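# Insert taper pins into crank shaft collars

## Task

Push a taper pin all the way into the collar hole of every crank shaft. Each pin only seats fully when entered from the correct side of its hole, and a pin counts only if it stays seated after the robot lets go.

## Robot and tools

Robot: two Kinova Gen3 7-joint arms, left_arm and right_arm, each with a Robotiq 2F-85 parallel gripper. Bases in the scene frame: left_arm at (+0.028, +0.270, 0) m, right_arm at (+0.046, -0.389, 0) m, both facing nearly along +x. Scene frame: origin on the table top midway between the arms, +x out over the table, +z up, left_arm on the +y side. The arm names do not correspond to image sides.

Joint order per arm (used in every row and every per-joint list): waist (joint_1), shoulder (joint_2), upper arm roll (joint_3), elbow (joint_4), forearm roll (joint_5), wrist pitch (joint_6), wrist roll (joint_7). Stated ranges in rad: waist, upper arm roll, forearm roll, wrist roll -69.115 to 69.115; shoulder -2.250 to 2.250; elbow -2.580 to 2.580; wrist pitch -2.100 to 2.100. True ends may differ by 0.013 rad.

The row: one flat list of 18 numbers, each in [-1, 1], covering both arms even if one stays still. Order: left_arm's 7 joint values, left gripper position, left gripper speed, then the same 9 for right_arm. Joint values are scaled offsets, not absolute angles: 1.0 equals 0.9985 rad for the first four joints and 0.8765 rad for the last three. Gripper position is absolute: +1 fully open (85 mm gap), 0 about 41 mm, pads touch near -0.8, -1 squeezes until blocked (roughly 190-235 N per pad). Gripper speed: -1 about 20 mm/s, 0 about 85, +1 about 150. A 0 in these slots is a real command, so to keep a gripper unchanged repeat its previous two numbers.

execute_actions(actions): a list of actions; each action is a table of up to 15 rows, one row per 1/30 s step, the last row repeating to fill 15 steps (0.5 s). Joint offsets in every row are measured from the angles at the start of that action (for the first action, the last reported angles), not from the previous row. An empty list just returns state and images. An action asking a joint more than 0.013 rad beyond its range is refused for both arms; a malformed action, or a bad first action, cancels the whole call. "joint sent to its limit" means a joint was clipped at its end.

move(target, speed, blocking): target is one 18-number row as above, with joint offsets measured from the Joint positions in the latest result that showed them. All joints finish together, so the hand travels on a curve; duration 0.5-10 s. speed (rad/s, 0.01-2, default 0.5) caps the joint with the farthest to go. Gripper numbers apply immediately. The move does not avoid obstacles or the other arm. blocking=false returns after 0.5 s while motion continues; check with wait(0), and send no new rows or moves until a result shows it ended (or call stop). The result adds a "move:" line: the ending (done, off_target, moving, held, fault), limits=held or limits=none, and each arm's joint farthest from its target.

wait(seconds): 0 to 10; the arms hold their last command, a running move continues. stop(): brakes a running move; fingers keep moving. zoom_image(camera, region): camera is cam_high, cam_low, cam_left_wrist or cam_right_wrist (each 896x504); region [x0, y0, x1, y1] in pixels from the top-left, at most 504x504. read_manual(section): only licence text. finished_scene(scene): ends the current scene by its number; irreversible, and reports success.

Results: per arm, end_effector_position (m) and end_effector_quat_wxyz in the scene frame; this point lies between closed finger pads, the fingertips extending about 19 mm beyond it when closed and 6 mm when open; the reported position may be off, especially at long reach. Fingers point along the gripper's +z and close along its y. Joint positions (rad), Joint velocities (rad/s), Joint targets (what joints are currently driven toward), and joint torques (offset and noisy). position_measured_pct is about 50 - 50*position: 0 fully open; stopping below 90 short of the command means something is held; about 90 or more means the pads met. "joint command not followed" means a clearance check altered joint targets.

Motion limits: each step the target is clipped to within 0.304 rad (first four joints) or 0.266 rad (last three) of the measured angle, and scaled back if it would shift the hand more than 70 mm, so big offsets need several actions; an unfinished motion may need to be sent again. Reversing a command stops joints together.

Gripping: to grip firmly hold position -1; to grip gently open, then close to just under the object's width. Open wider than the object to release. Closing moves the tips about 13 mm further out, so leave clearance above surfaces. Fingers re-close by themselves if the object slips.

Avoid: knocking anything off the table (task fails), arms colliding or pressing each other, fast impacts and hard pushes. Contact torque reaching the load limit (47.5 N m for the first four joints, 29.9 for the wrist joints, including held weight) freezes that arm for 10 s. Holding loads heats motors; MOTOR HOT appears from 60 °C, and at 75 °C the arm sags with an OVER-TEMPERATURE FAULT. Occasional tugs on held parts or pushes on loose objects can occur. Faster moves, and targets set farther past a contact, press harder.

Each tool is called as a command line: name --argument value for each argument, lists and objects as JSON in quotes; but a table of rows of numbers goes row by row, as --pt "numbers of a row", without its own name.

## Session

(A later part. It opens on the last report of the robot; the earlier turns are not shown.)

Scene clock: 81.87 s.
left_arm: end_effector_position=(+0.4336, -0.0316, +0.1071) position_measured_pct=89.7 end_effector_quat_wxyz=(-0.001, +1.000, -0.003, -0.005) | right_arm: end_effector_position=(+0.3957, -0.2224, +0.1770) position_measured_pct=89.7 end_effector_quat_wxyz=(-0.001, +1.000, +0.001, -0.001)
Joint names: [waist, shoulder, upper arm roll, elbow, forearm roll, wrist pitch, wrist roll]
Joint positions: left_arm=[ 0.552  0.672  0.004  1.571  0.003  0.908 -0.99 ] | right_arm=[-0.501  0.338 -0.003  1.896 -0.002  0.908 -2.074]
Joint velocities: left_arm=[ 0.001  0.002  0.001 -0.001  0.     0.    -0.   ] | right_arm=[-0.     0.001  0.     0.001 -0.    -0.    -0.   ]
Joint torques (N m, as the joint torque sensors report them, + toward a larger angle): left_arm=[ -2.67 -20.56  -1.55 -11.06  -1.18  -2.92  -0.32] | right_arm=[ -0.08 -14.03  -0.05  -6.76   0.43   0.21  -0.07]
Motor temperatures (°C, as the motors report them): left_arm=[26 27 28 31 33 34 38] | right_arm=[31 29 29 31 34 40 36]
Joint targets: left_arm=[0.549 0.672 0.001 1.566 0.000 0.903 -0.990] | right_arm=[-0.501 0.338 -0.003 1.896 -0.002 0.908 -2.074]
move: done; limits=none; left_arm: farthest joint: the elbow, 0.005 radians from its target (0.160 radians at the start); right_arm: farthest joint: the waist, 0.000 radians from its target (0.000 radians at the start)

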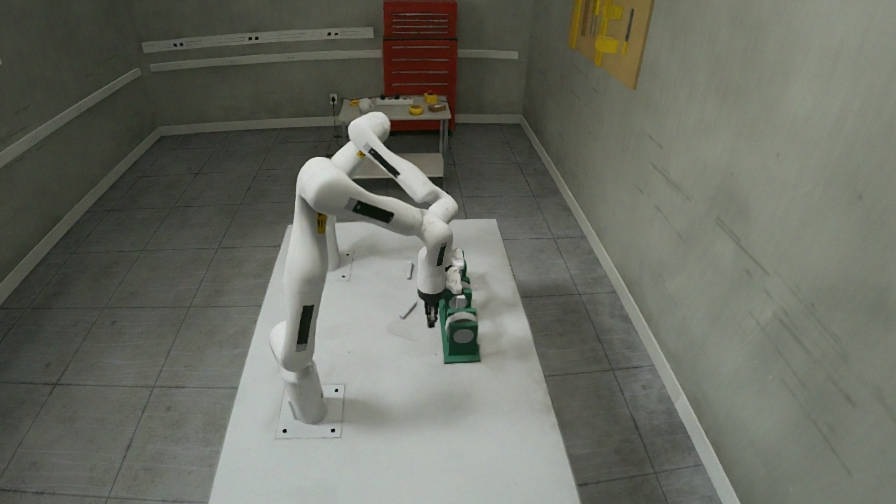

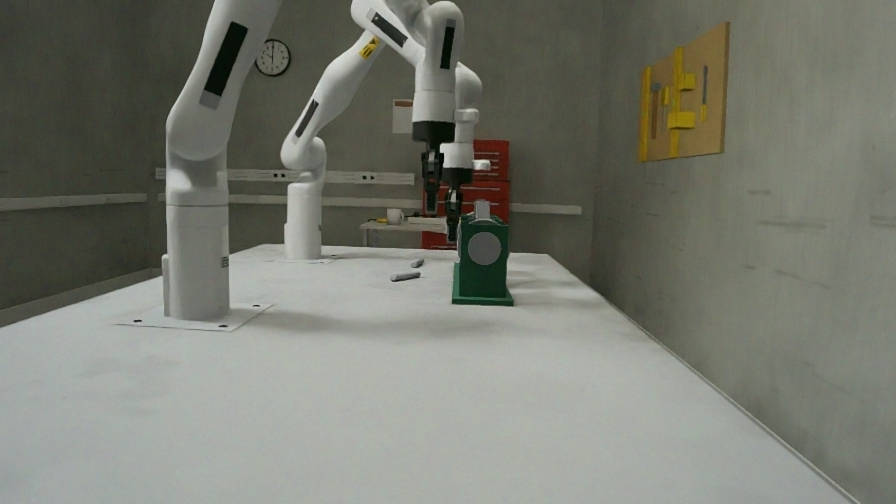

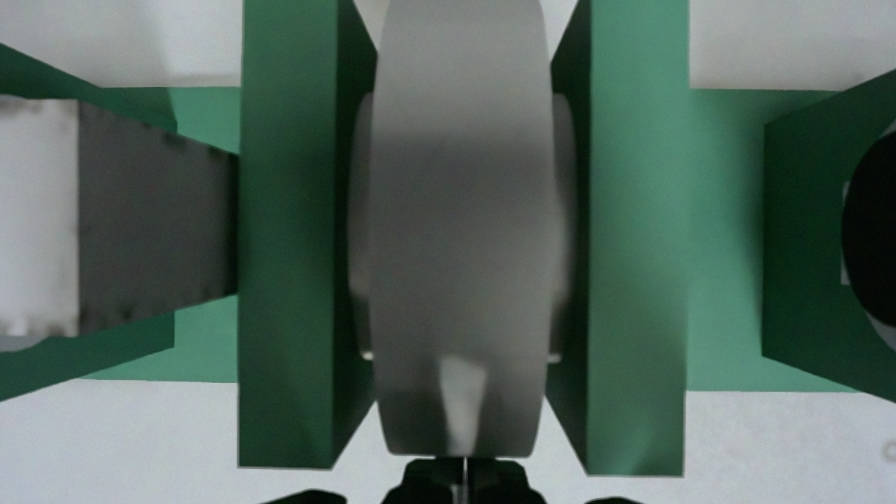

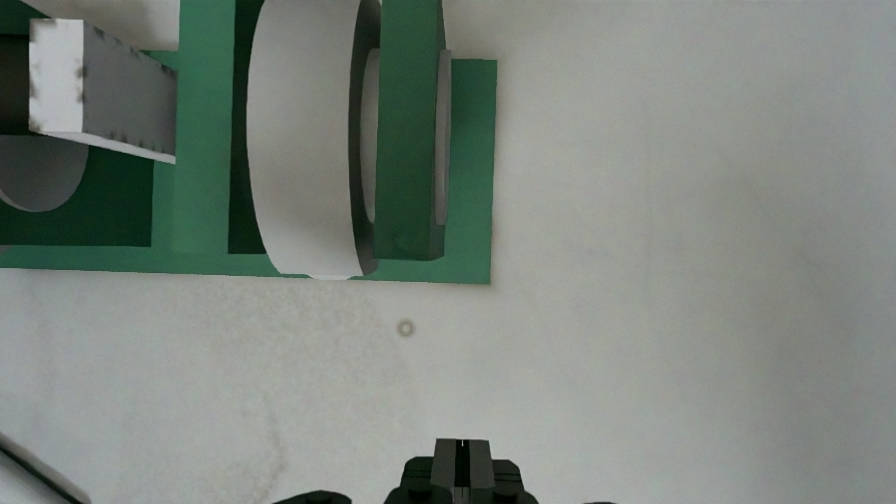

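move --target '[-0.126,-0.231,-0.003,0.1646,-0.003,0.065,-0.140,-0.8,1,-0.218,0.154,0,-0.248,0,0.107,-0.250,-0.8,1]' --speed 0.4

move --target '[-0.086,0.2004,0,-0.3247,0,0.1416,-0.098,-0.8,1,0.123,0.1848,0,-0.3045,0,0.1363,0.140,-0.8,1]' --speed 0.2

Scene clock: 84.37 s.
left_arm: end_effector_position=(+0.4093, +0.0533, +0.1748) position_measured_pct=89.7 end_effector_quat_wxyz=(+0.000, +1.000, -0.001, -0.000) | right_arm: end_effector_position=(+0.4088, -0.1003, +0.1751) position_measured_pct=89.7 end_effector_quat_wxyz=(-0.001, +1.000, +0.000, -0.001)
Joint names: [waist, shoulder, upper arm roll, elbow, forearm roll, wrist pitch, wrist roll]
Joint positions: left_arm=[ 0.427  0.442  0.001  1.735  0.     0.965 -1.113] | right_arm=[-0.718  0.491 -0.003  1.649 -0.002  1.002 -2.293]
Joint velocities: left_arm=[-0.001 -0.002  0.     0.     0.    -0.001 -0.   ] | right_arm=[-0.002  0.002  0.002 -0.001  0.     0.    -0.   ]
Joint torques (N m, as the joint torque sensors report them, + toward a larger angle): left_arm=[  0.23 -16.78  -0.15  -7.84   0.23  -0.03   0.09] | right_arm=[ -0.36 -17.34   0.3   -6.67   0.25  -0.04   0.07]
Motor temperatures (°C, as the motors report them): left_arm=[26 27 28 31 33 34 38] | right_arm=[31 29 29 31 34 40 36]
Joint targets: left_arm=[0.427 0.442 0.001 1.735 0.000 0.965 -1.113] | right_arm=[-0.718 0.491 -0.003 1.649 -0.002 1.002 -2.293]
move: done; limits=none; left_arm: farthest joint: the waist, 0.001 radians from its target (0.126 radians at the start); right_arm: farthest joint: the waist, 0.001 radians from its target (0.218 radians at the start)

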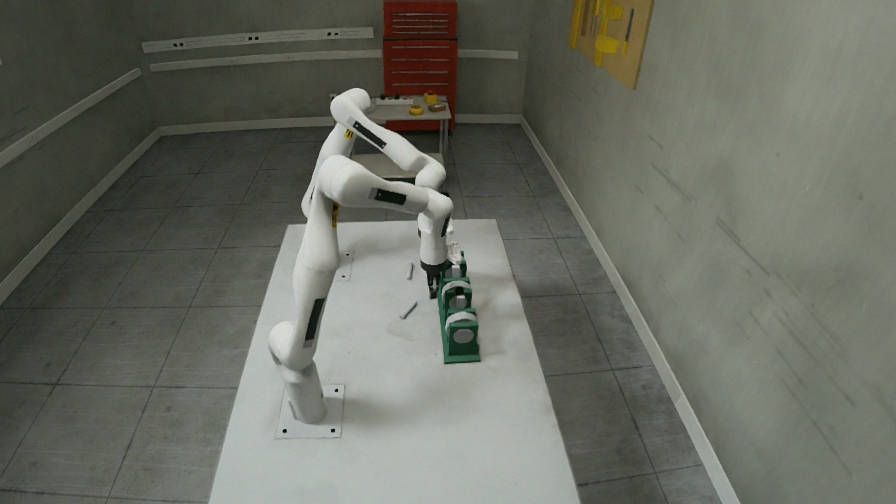

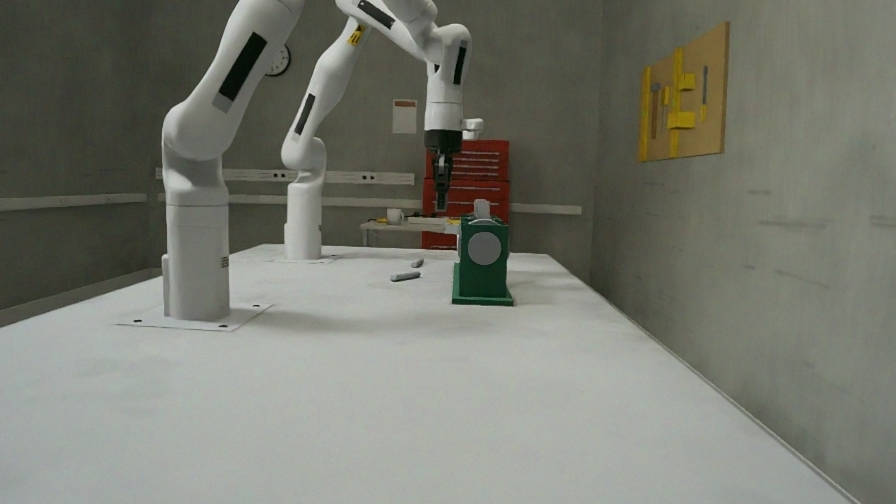

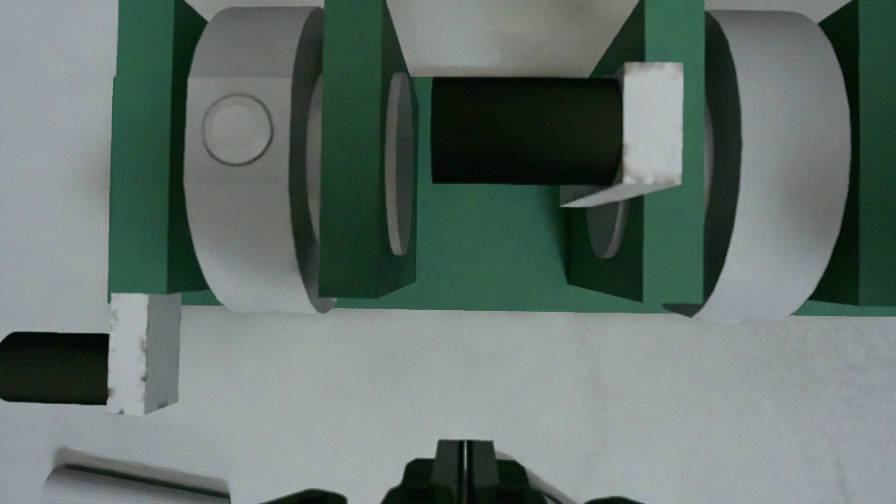

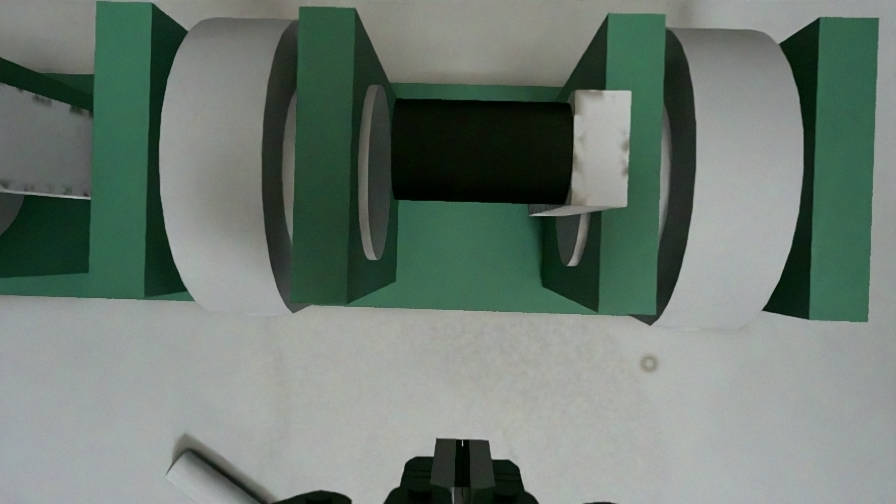

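Scene clock: 86.30 s.
left_arm: end_effector_position=(+0.5111, +0.0523, +0.1647) position_measured_pct=89.7 end_effector_quat_wxyz=(+0.000, +1.000, -0.002, -0.001) | right_arm: end_effector_position=(+0.5085, -0.0992, +0.1650) position_measured_pct=89.7 end_effector_quat_wxyz=(-0.001, +1.000, +0.001, -0.002)
Joint names: [waist, shoulder, upper arm roll, elbow, forearm roll, wrist pitch, wrist roll]
Joint positions: left_arm=[ 0.342  0.642  0.002  1.412  0.001  1.09  -1.198] | right_arm=[-0.596  0.676 -0.004  1.346 -0.003  1.122 -2.17 ]
Joint velocities: left_arm=[-0.001  0.003  0.002 -0.001  0.001 -0.001 -0.   ] | right_arm=[ 0.001  0.     0.    -0.002 -0.001 -0.     0.   ]
Joint torques (N m, as the joint torque sensors report them, + toward a larger angle): left_arm=[ -0.93 -21.39  -0.6   -8.99  -0.32  -0.87  -0.29] | right_arm=[  0.54 -21.63   1.47  -8.28   0.6   -0.08   0.15]
Motor temperatures (°C, as the motors report them): left_arm=[26 27 28 31 33 34 38] | right_arm=[31 29 29 31 34 40 36]
Joint targets: left_arm=[0.341 0.642 0.001 1.411 0.000 1.089 -1.198] | right_arm=[-0.595 0.676 -0.003 1.345 -0.002 1.121 -2.170]
move: done; limits=none; left_arm: farthest joint: the waist, 0.001 radians from its target (0.086 radians at the start); right_arm: farthest joint: the waist, 0.001 radians from its target (0.123 radians at the start)

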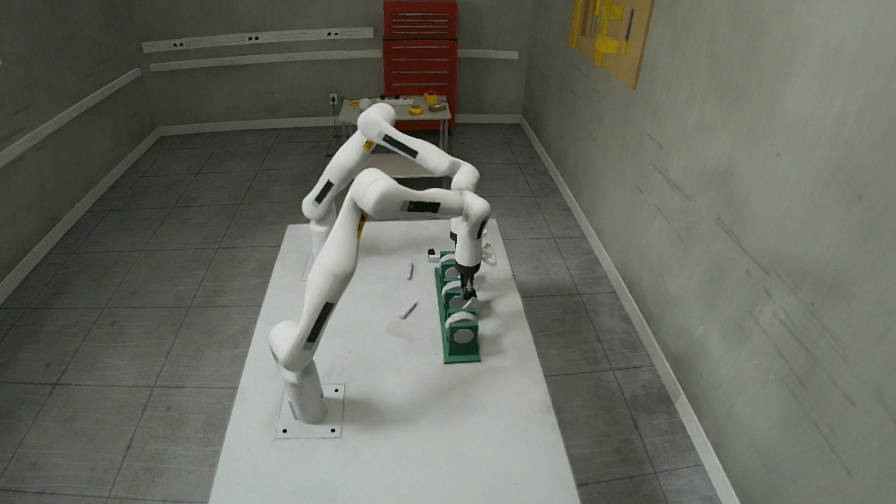

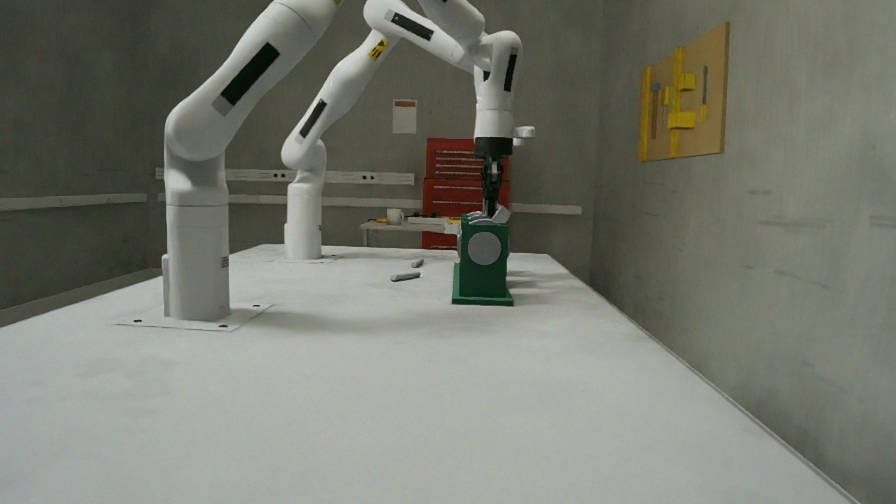

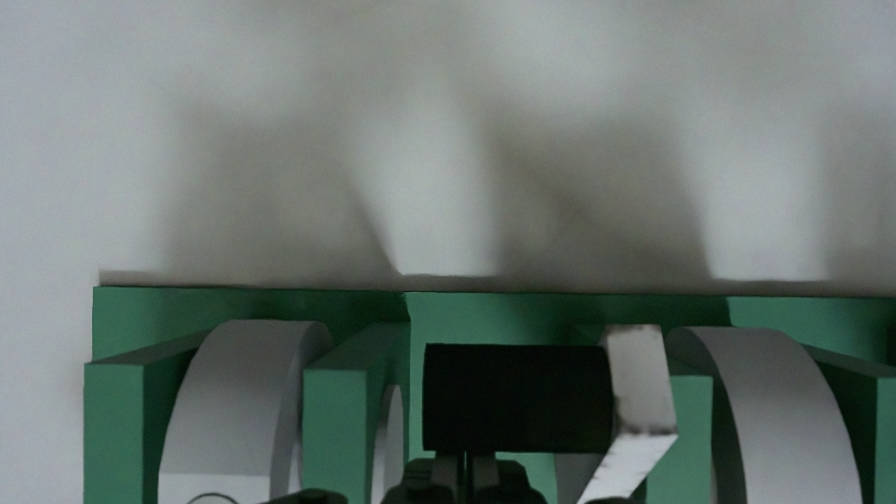

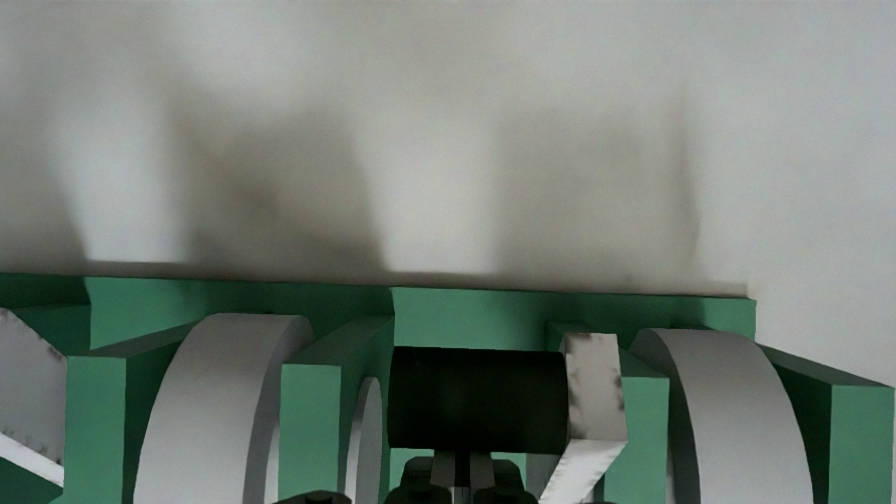

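move --target '[-0.026,0.0794,0,-0.1545,0,0.084,-0.0286,-0.8,1,0.039,0.0765,0,-0.151,0,0.083,0.0434,-0.8,1]' --speed 0.15

move --target '[0,0.038,0,0.048,0,-0.098,0,-0.8,1,0,0.036,0,0.049,0,-0.097,0,-0.8,1]' --speed 0.12

Scene clock: 88.10 s.
left_arm: end_effector_position=(+0.5510, +0.0523, +0.1654) position_measured_pct=89.7 end_effector_quat_wxyz=(+0.001, +1.000, -0.001, -0.000) | right_arm: end_effector_position=(+0.5484, -0.0991, +0.1659) position_measured_pct=89.7 end_effector_quat_wxyz=(-0.002, +1.000, +0.000, -0.001)
Joint names: [waist, shoulder, upper arm roll, elbow, forearm roll, wrist pitch, wrist roll]
Joint positions: left_arm=[ 0.316  0.72   0.002  1.257  0.001  1.164 -1.224] | right_arm=[-0.558  0.751 -0.004  1.195 -0.003  1.195 -2.132]
Joint velocities: left_arm=[-0.     0.001 -0.    -0.002  0.     0.003  0.   ] | right_arm=[ 0.001  0.    -0.001 -0.    -0.     0.001  0.   ]
Joint torques (N m, as the joint torque sensors report them, + toward a larger angle): left_arm=[ -0.25 -21.53   0.15  -8.14   0.1   -0.28  -0.02] | right_arm=[ -0.04 -22.64   0.43  -7.81  -0.02   0.14  -0.06]
Motor temperatures (°C, as the motors report them): left_arm=[26 27 28 31 33 34 38] | right_arm=[31 29 29 31 34 40 36]
Joint targets: left_arm=[0.316 0.721 0.002 1.258 0.001 1.164 -1.224] | right_arm=[-0.557 0.752 -0.004 1.195 -0.003 1.195 -2.132]
move: done; limits=none; left_arm: farthest joint: the shoulder, 0.001 radians from its target (0.079 radians at the start); right_arm: farthest joint: the waist, 0.001 radians from its target (0.039 radians at the start)

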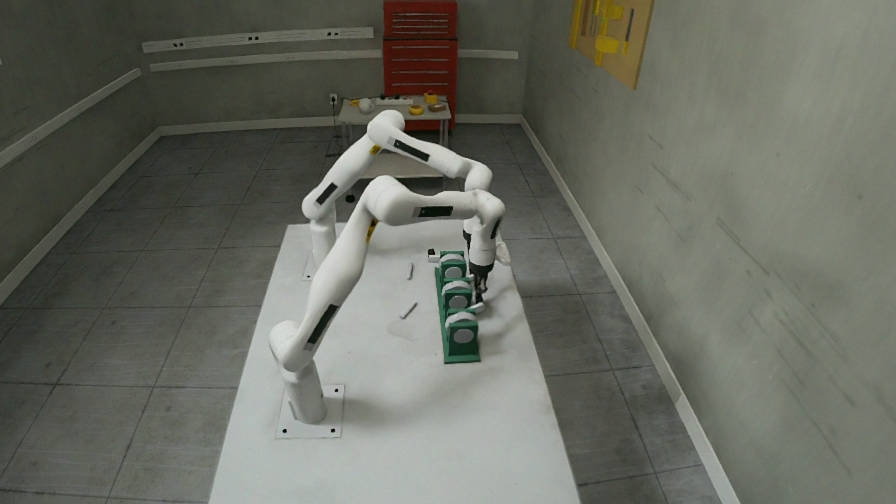

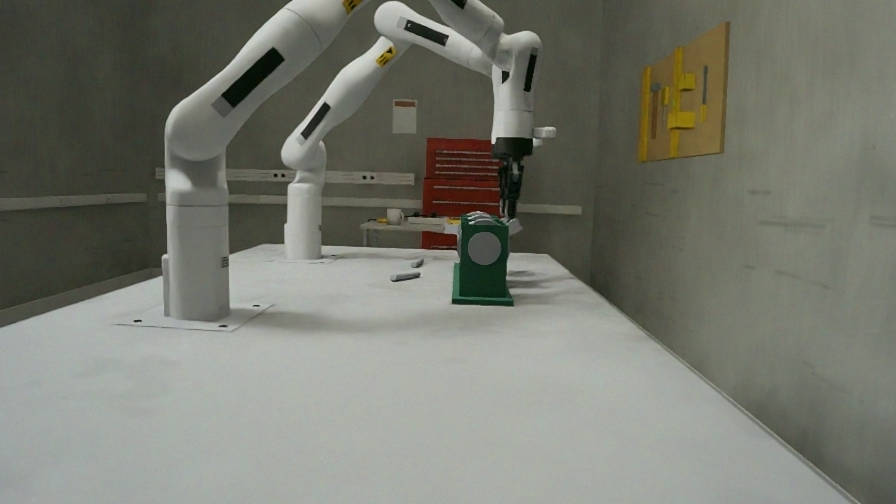

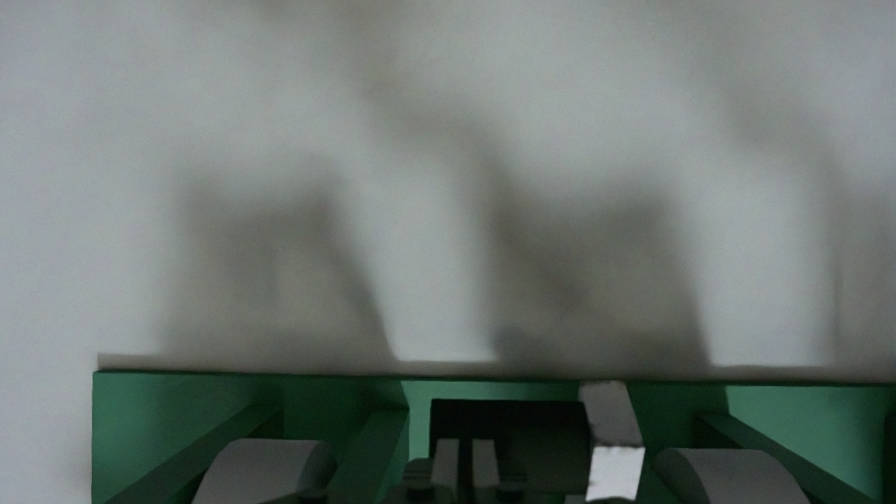

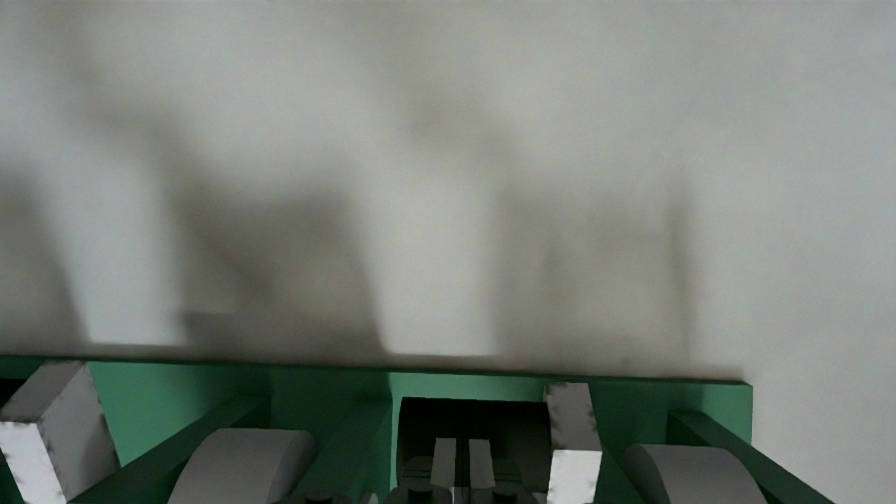

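Scene clock: 89.10 s.
left_arm: end_effector_position=(+0.5511, +0.0523, +0.1308) position_measured_pct=89.7 end_effector_quat_wxyz=(+0.001, +1.000, -0.001, -0.000) | right_arm: end_effector_position=(+0.5485, -0.0990, +0.1315) position_measured_pct=89.7 end_effector_quat_wxyz=(-0.002, +1.000, +0.000, -0.001)
Joint names: [waist, shoulder, upper arm roll, elbow, forearm roll, wrist pitch, wrist roll]
Joint positions: left_arm=[ 0.316  0.757  0.002  1.305  0.001  1.079 -1.224] | right_arm=[-0.558  0.786 -0.004  1.244 -0.003  1.111 -2.132]
Joint velocities: left_arm=[ 0.001  0.     0.002  0.     0.     0.001 -0.   ] | right_arm=[-0.    -0.001  0.    -0.     0.    -0.001  0.   ]
Joint torques (N m, as the joint torque sensors report them, + toward a larger angle): left_arm=[  0.38 -22.29  -0.27  -7.84  -0.17  -0.72  -0.09] | right_arm=[ -0.13 -22.29   0.29  -7.53   0.28   0.05  -0.18]
Motor temperatures (°C, as the motors report them): left_arm=[26 27 28 31 33 34 38] | right_arm=[31 29 29 31 34 40 36]
Joint targets: left_arm=[0.316 0.758 0.002 1.305 0.001 1.078 -1.224] | right_arm=[-0.558 0.787 -0.004 1.244 -0.003 1.110 -2.132]
move: done; limits=none; left_arm: farthest joint: the shoulder, 0.001 radians from its target (0.038 radians at the start); right_arm: farthest joint: the shoulder, 0.001 radians from its target (0.036 radians at the start)

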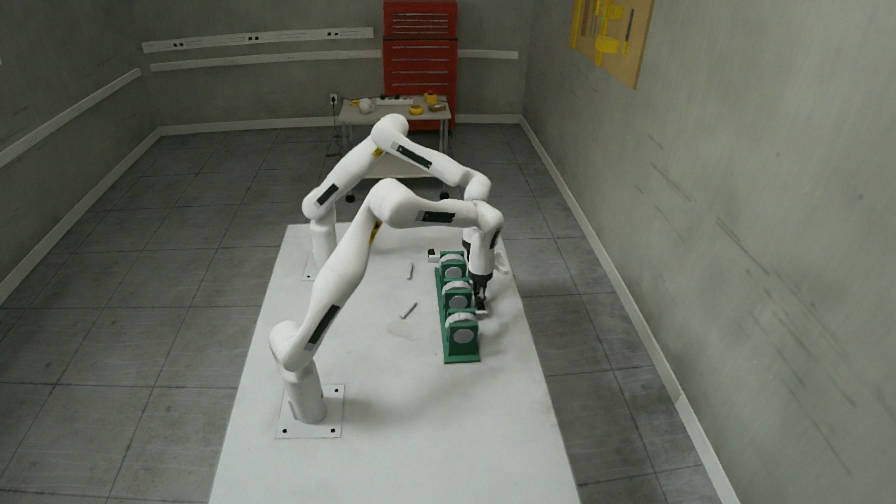

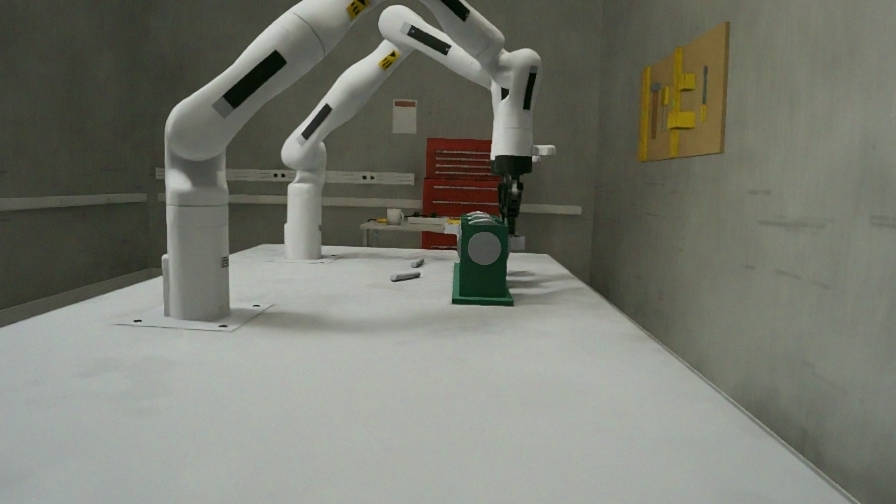

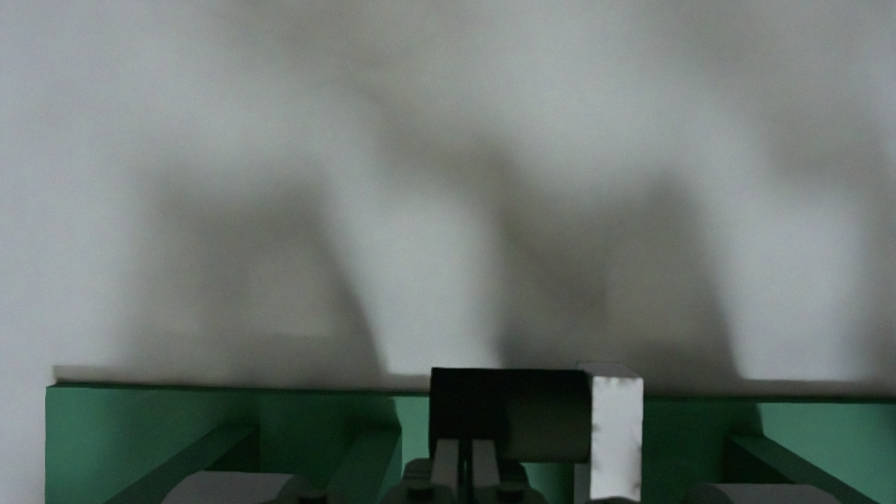

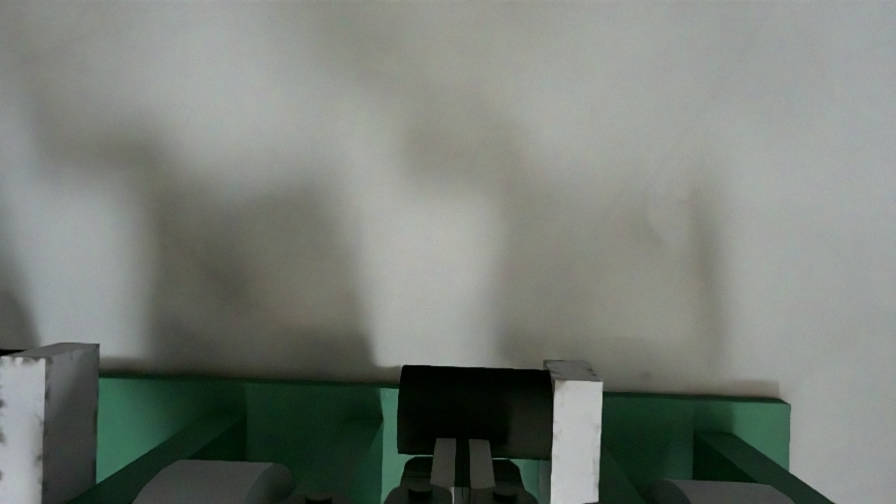

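move --target '[0,-0.076,0,-0.096,0,0.196,0,-0.8,1,0,-0.072,0,-0.098,0,0.194,0,-0.8,1]' --speed 0.5

move --target '[0.05,-0.26,0,0.45,0,-0.216,-0.057,-0.8,1,-0.05,-0.26,0,0.45,0,-0.216,-0.057,-0.8,1]' --speed 0.7

Scene clock: 90.17 s.
left_arm: end_effector_position=(+0.5485, +0.0532, +0.2013) position_measured_pct=89.7 end_effector_quat_wxyz=(+0.001, +1.000, -0.001, -0.000) | right_arm: end_effector_position=(+0.5462, -0.1005, +0.2017) position_measured_pct=89.7 end_effector_quat_wxyz=(-0.002, +1.000, +0.000, -0.001)
Joint names: [waist, shoulder, upper arm roll, elbow, forearm roll, wrist pitch, wrist roll]
Joint positions: left_arm=[ 0.316  0.682  0.002  1.209  0.001  1.25  -1.224] | right_arm=[-0.558  0.714 -0.004  1.146 -0.003  1.281 -2.132]
Joint velocities: left_arm=[-0.    -0.002 -0.001 -0.001  0.     0.     0.   ] | right_arm=[-0.    -0.004  0.002 -0.     0.     0.     0.   ]
Joint torques (N m, as the joint torque sensors report them, + toward a larger angle): left_arm=[  0.08 -22.41  -0.39  -8.95  -0.08  -0.1    0.  ] | right_arm=[ -0.43 -22.73   0.35  -7.94   0.07   0.16  -0.13]
Motor temperatures (°C, as the motors report them): left_arm=[26 27 28 31 33 34 38] | right_arm=[31 29 29 31 34 40 36]
Joint targets: left_arm=[0.316 0.682 0.002 1.209 0.001 1.250 -1.224] | right_arm=[-0.558 0.714 -0.004 1.146 -0.003 1.281 -2.132]
move: done; limits=none; left_arm: farthest joint: the shoulder, 0.001 radians from its target (0.076 radians at the start); right_arm: farthest joint: the waist, 0.000 radians from its target (0.000 radians at the start)

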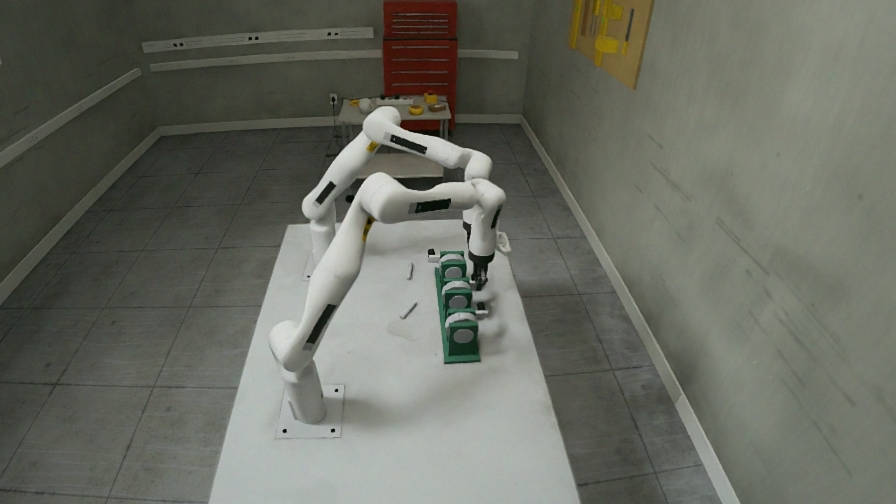

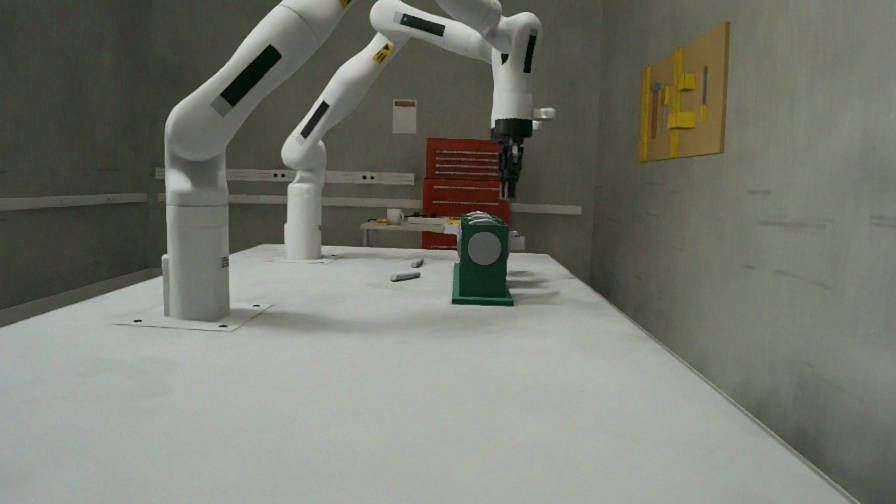

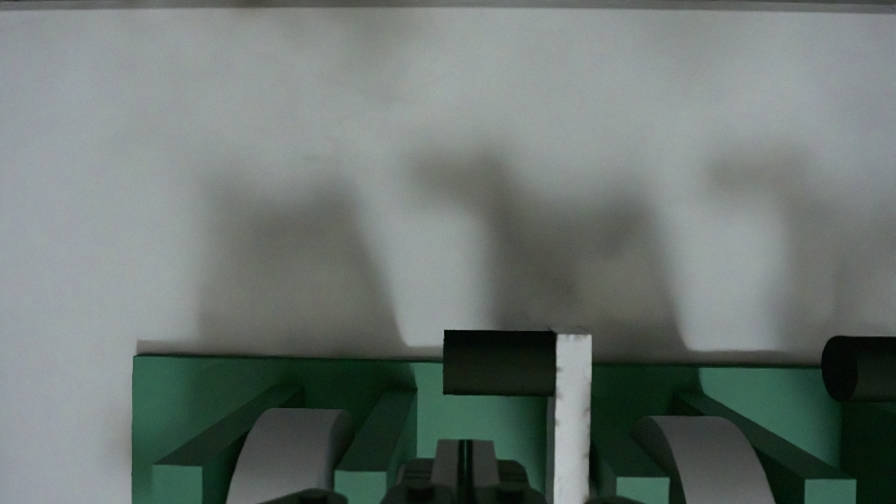

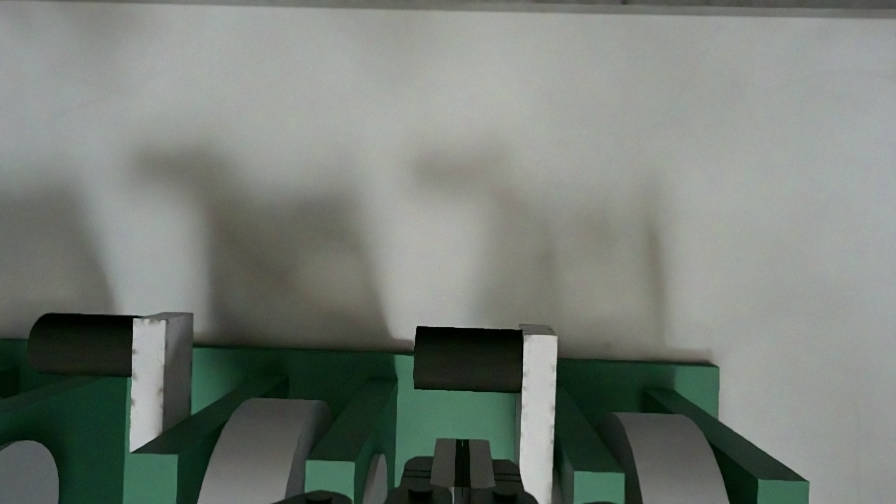

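Scene clock: 91.40 s.
left_arm: end_effector_position=(+0.4294, +0.0730, +0.2038) position_measured_pct=89.7 end_effector_quat_wxyz=(+0.001, +0.999, -0.051, -0.000) | right_arm: end_effector_position=(+0.4385, -0.1410, +0.2065) position_measured_pct=89.7 end_effector_quat_wxyz=(-0.002, +1.000, +0.000, -0.001)
Joint names: [waist, shoulder, upper arm roll, elbow, forearm roll, wrist pitch, wrist roll]
Joint positions: left_arm=[ 0.366  0.422  0.002  1.659  0.001  1.061 -1.274] | right_arm=[-0.607  0.455 -0.004  1.595 -0.003  1.091 -2.182]
Joint velocities: left_arm=[ 0.    -0.002 -0.001  0.001  0.    -0.    -0.   ] | right_arm=[-0.    -0.004 -0.001  0.001 -0.     0.     0.   ]
Joint torques (N m, as the joint torque sensors report them, + toward a larger angle): left_arm=[ -0.46 -16.08  -0.51  -8.26  -0.23  -0.19  -0.32] | right_arm=[ -0.09 -17.89   0.22  -8.01   0.11   0.11  -0.03]
Motor temperatures (°C, as the motors report them): left_arm=[26 27 28 31 33 34 38] | right_arm=[31 29 29 31 34 40 36]
Joint targets: left_arm=[0.366 0.422 0.002 1.659 0.001 1.061 -1.274] | right_arm=[-0.607 0.455 -0.004 1.595 -0.003 1.091 -2.182]
move: done; limits=none; left_arm: farthest joint: the waist, 0.000 radians from its target (0.050 radians at the start); right_arm: farthest joint: the waist, 0.001 radians from its target (0.050 radians at the start)

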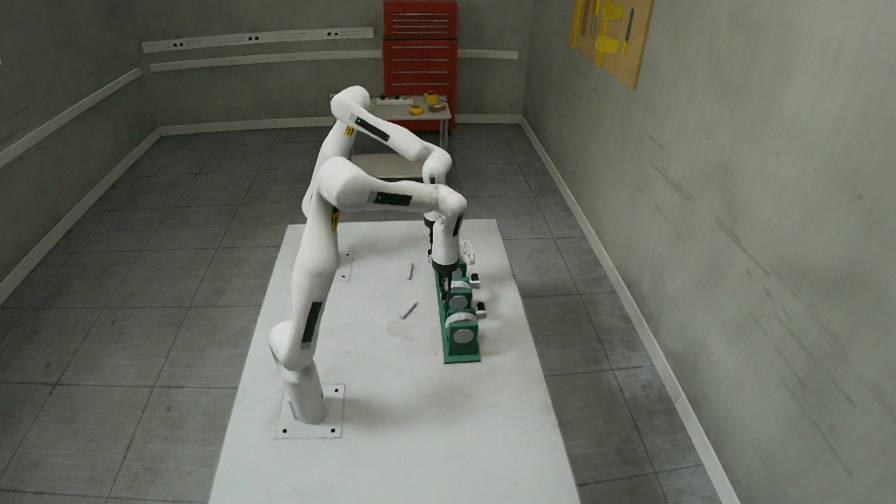

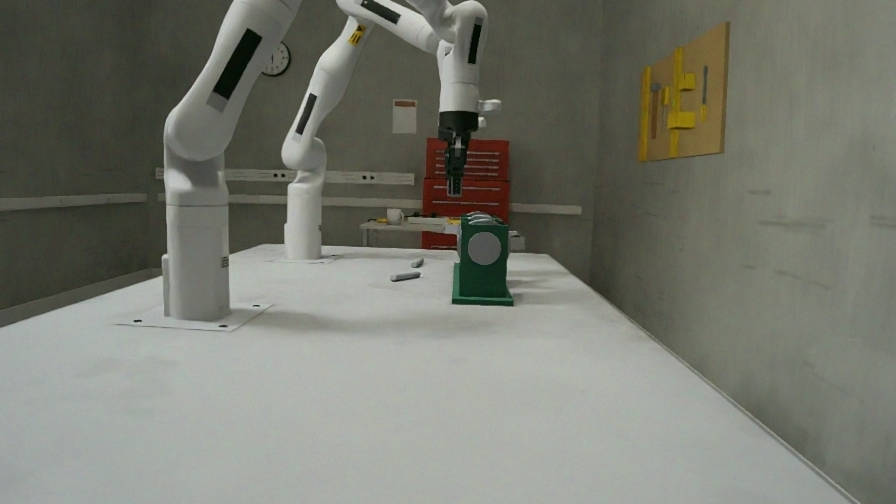

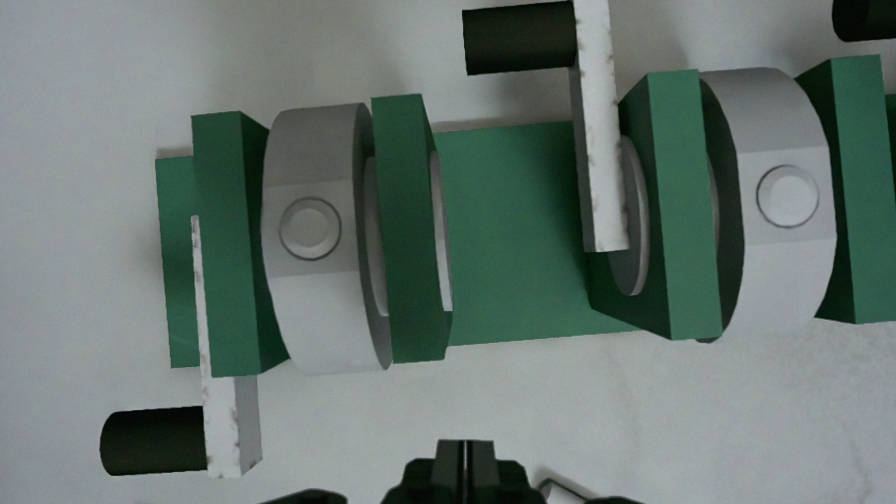

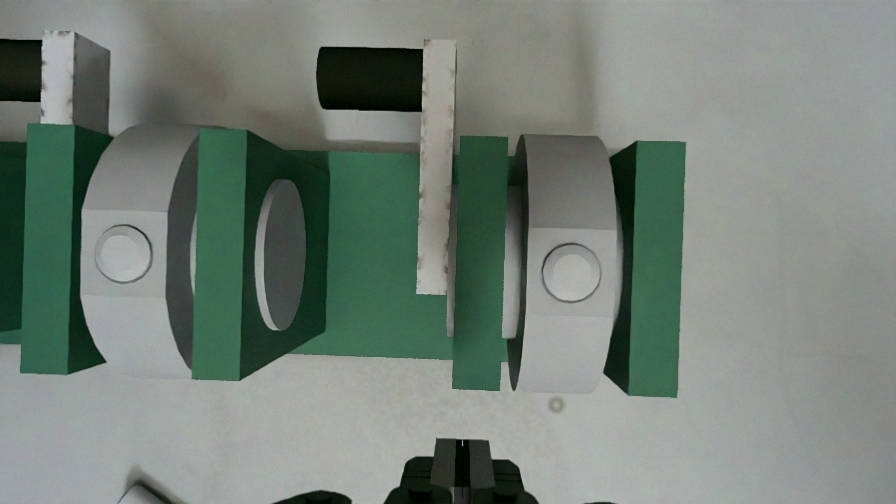

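zoom_image --camera "cam_low" --region '[450,195,530,245]'

Region (450, 195, 530, 245) of cam_low's 896x504 image, scaled by 6.300, with more detail than that image has; it fills the top 315 rows of this view, and the rest is white.

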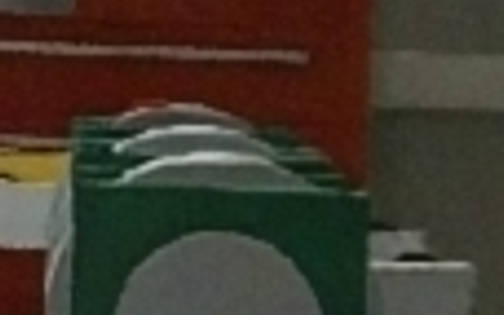

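finished_scene --scene 1

The scene is finished: the task was done.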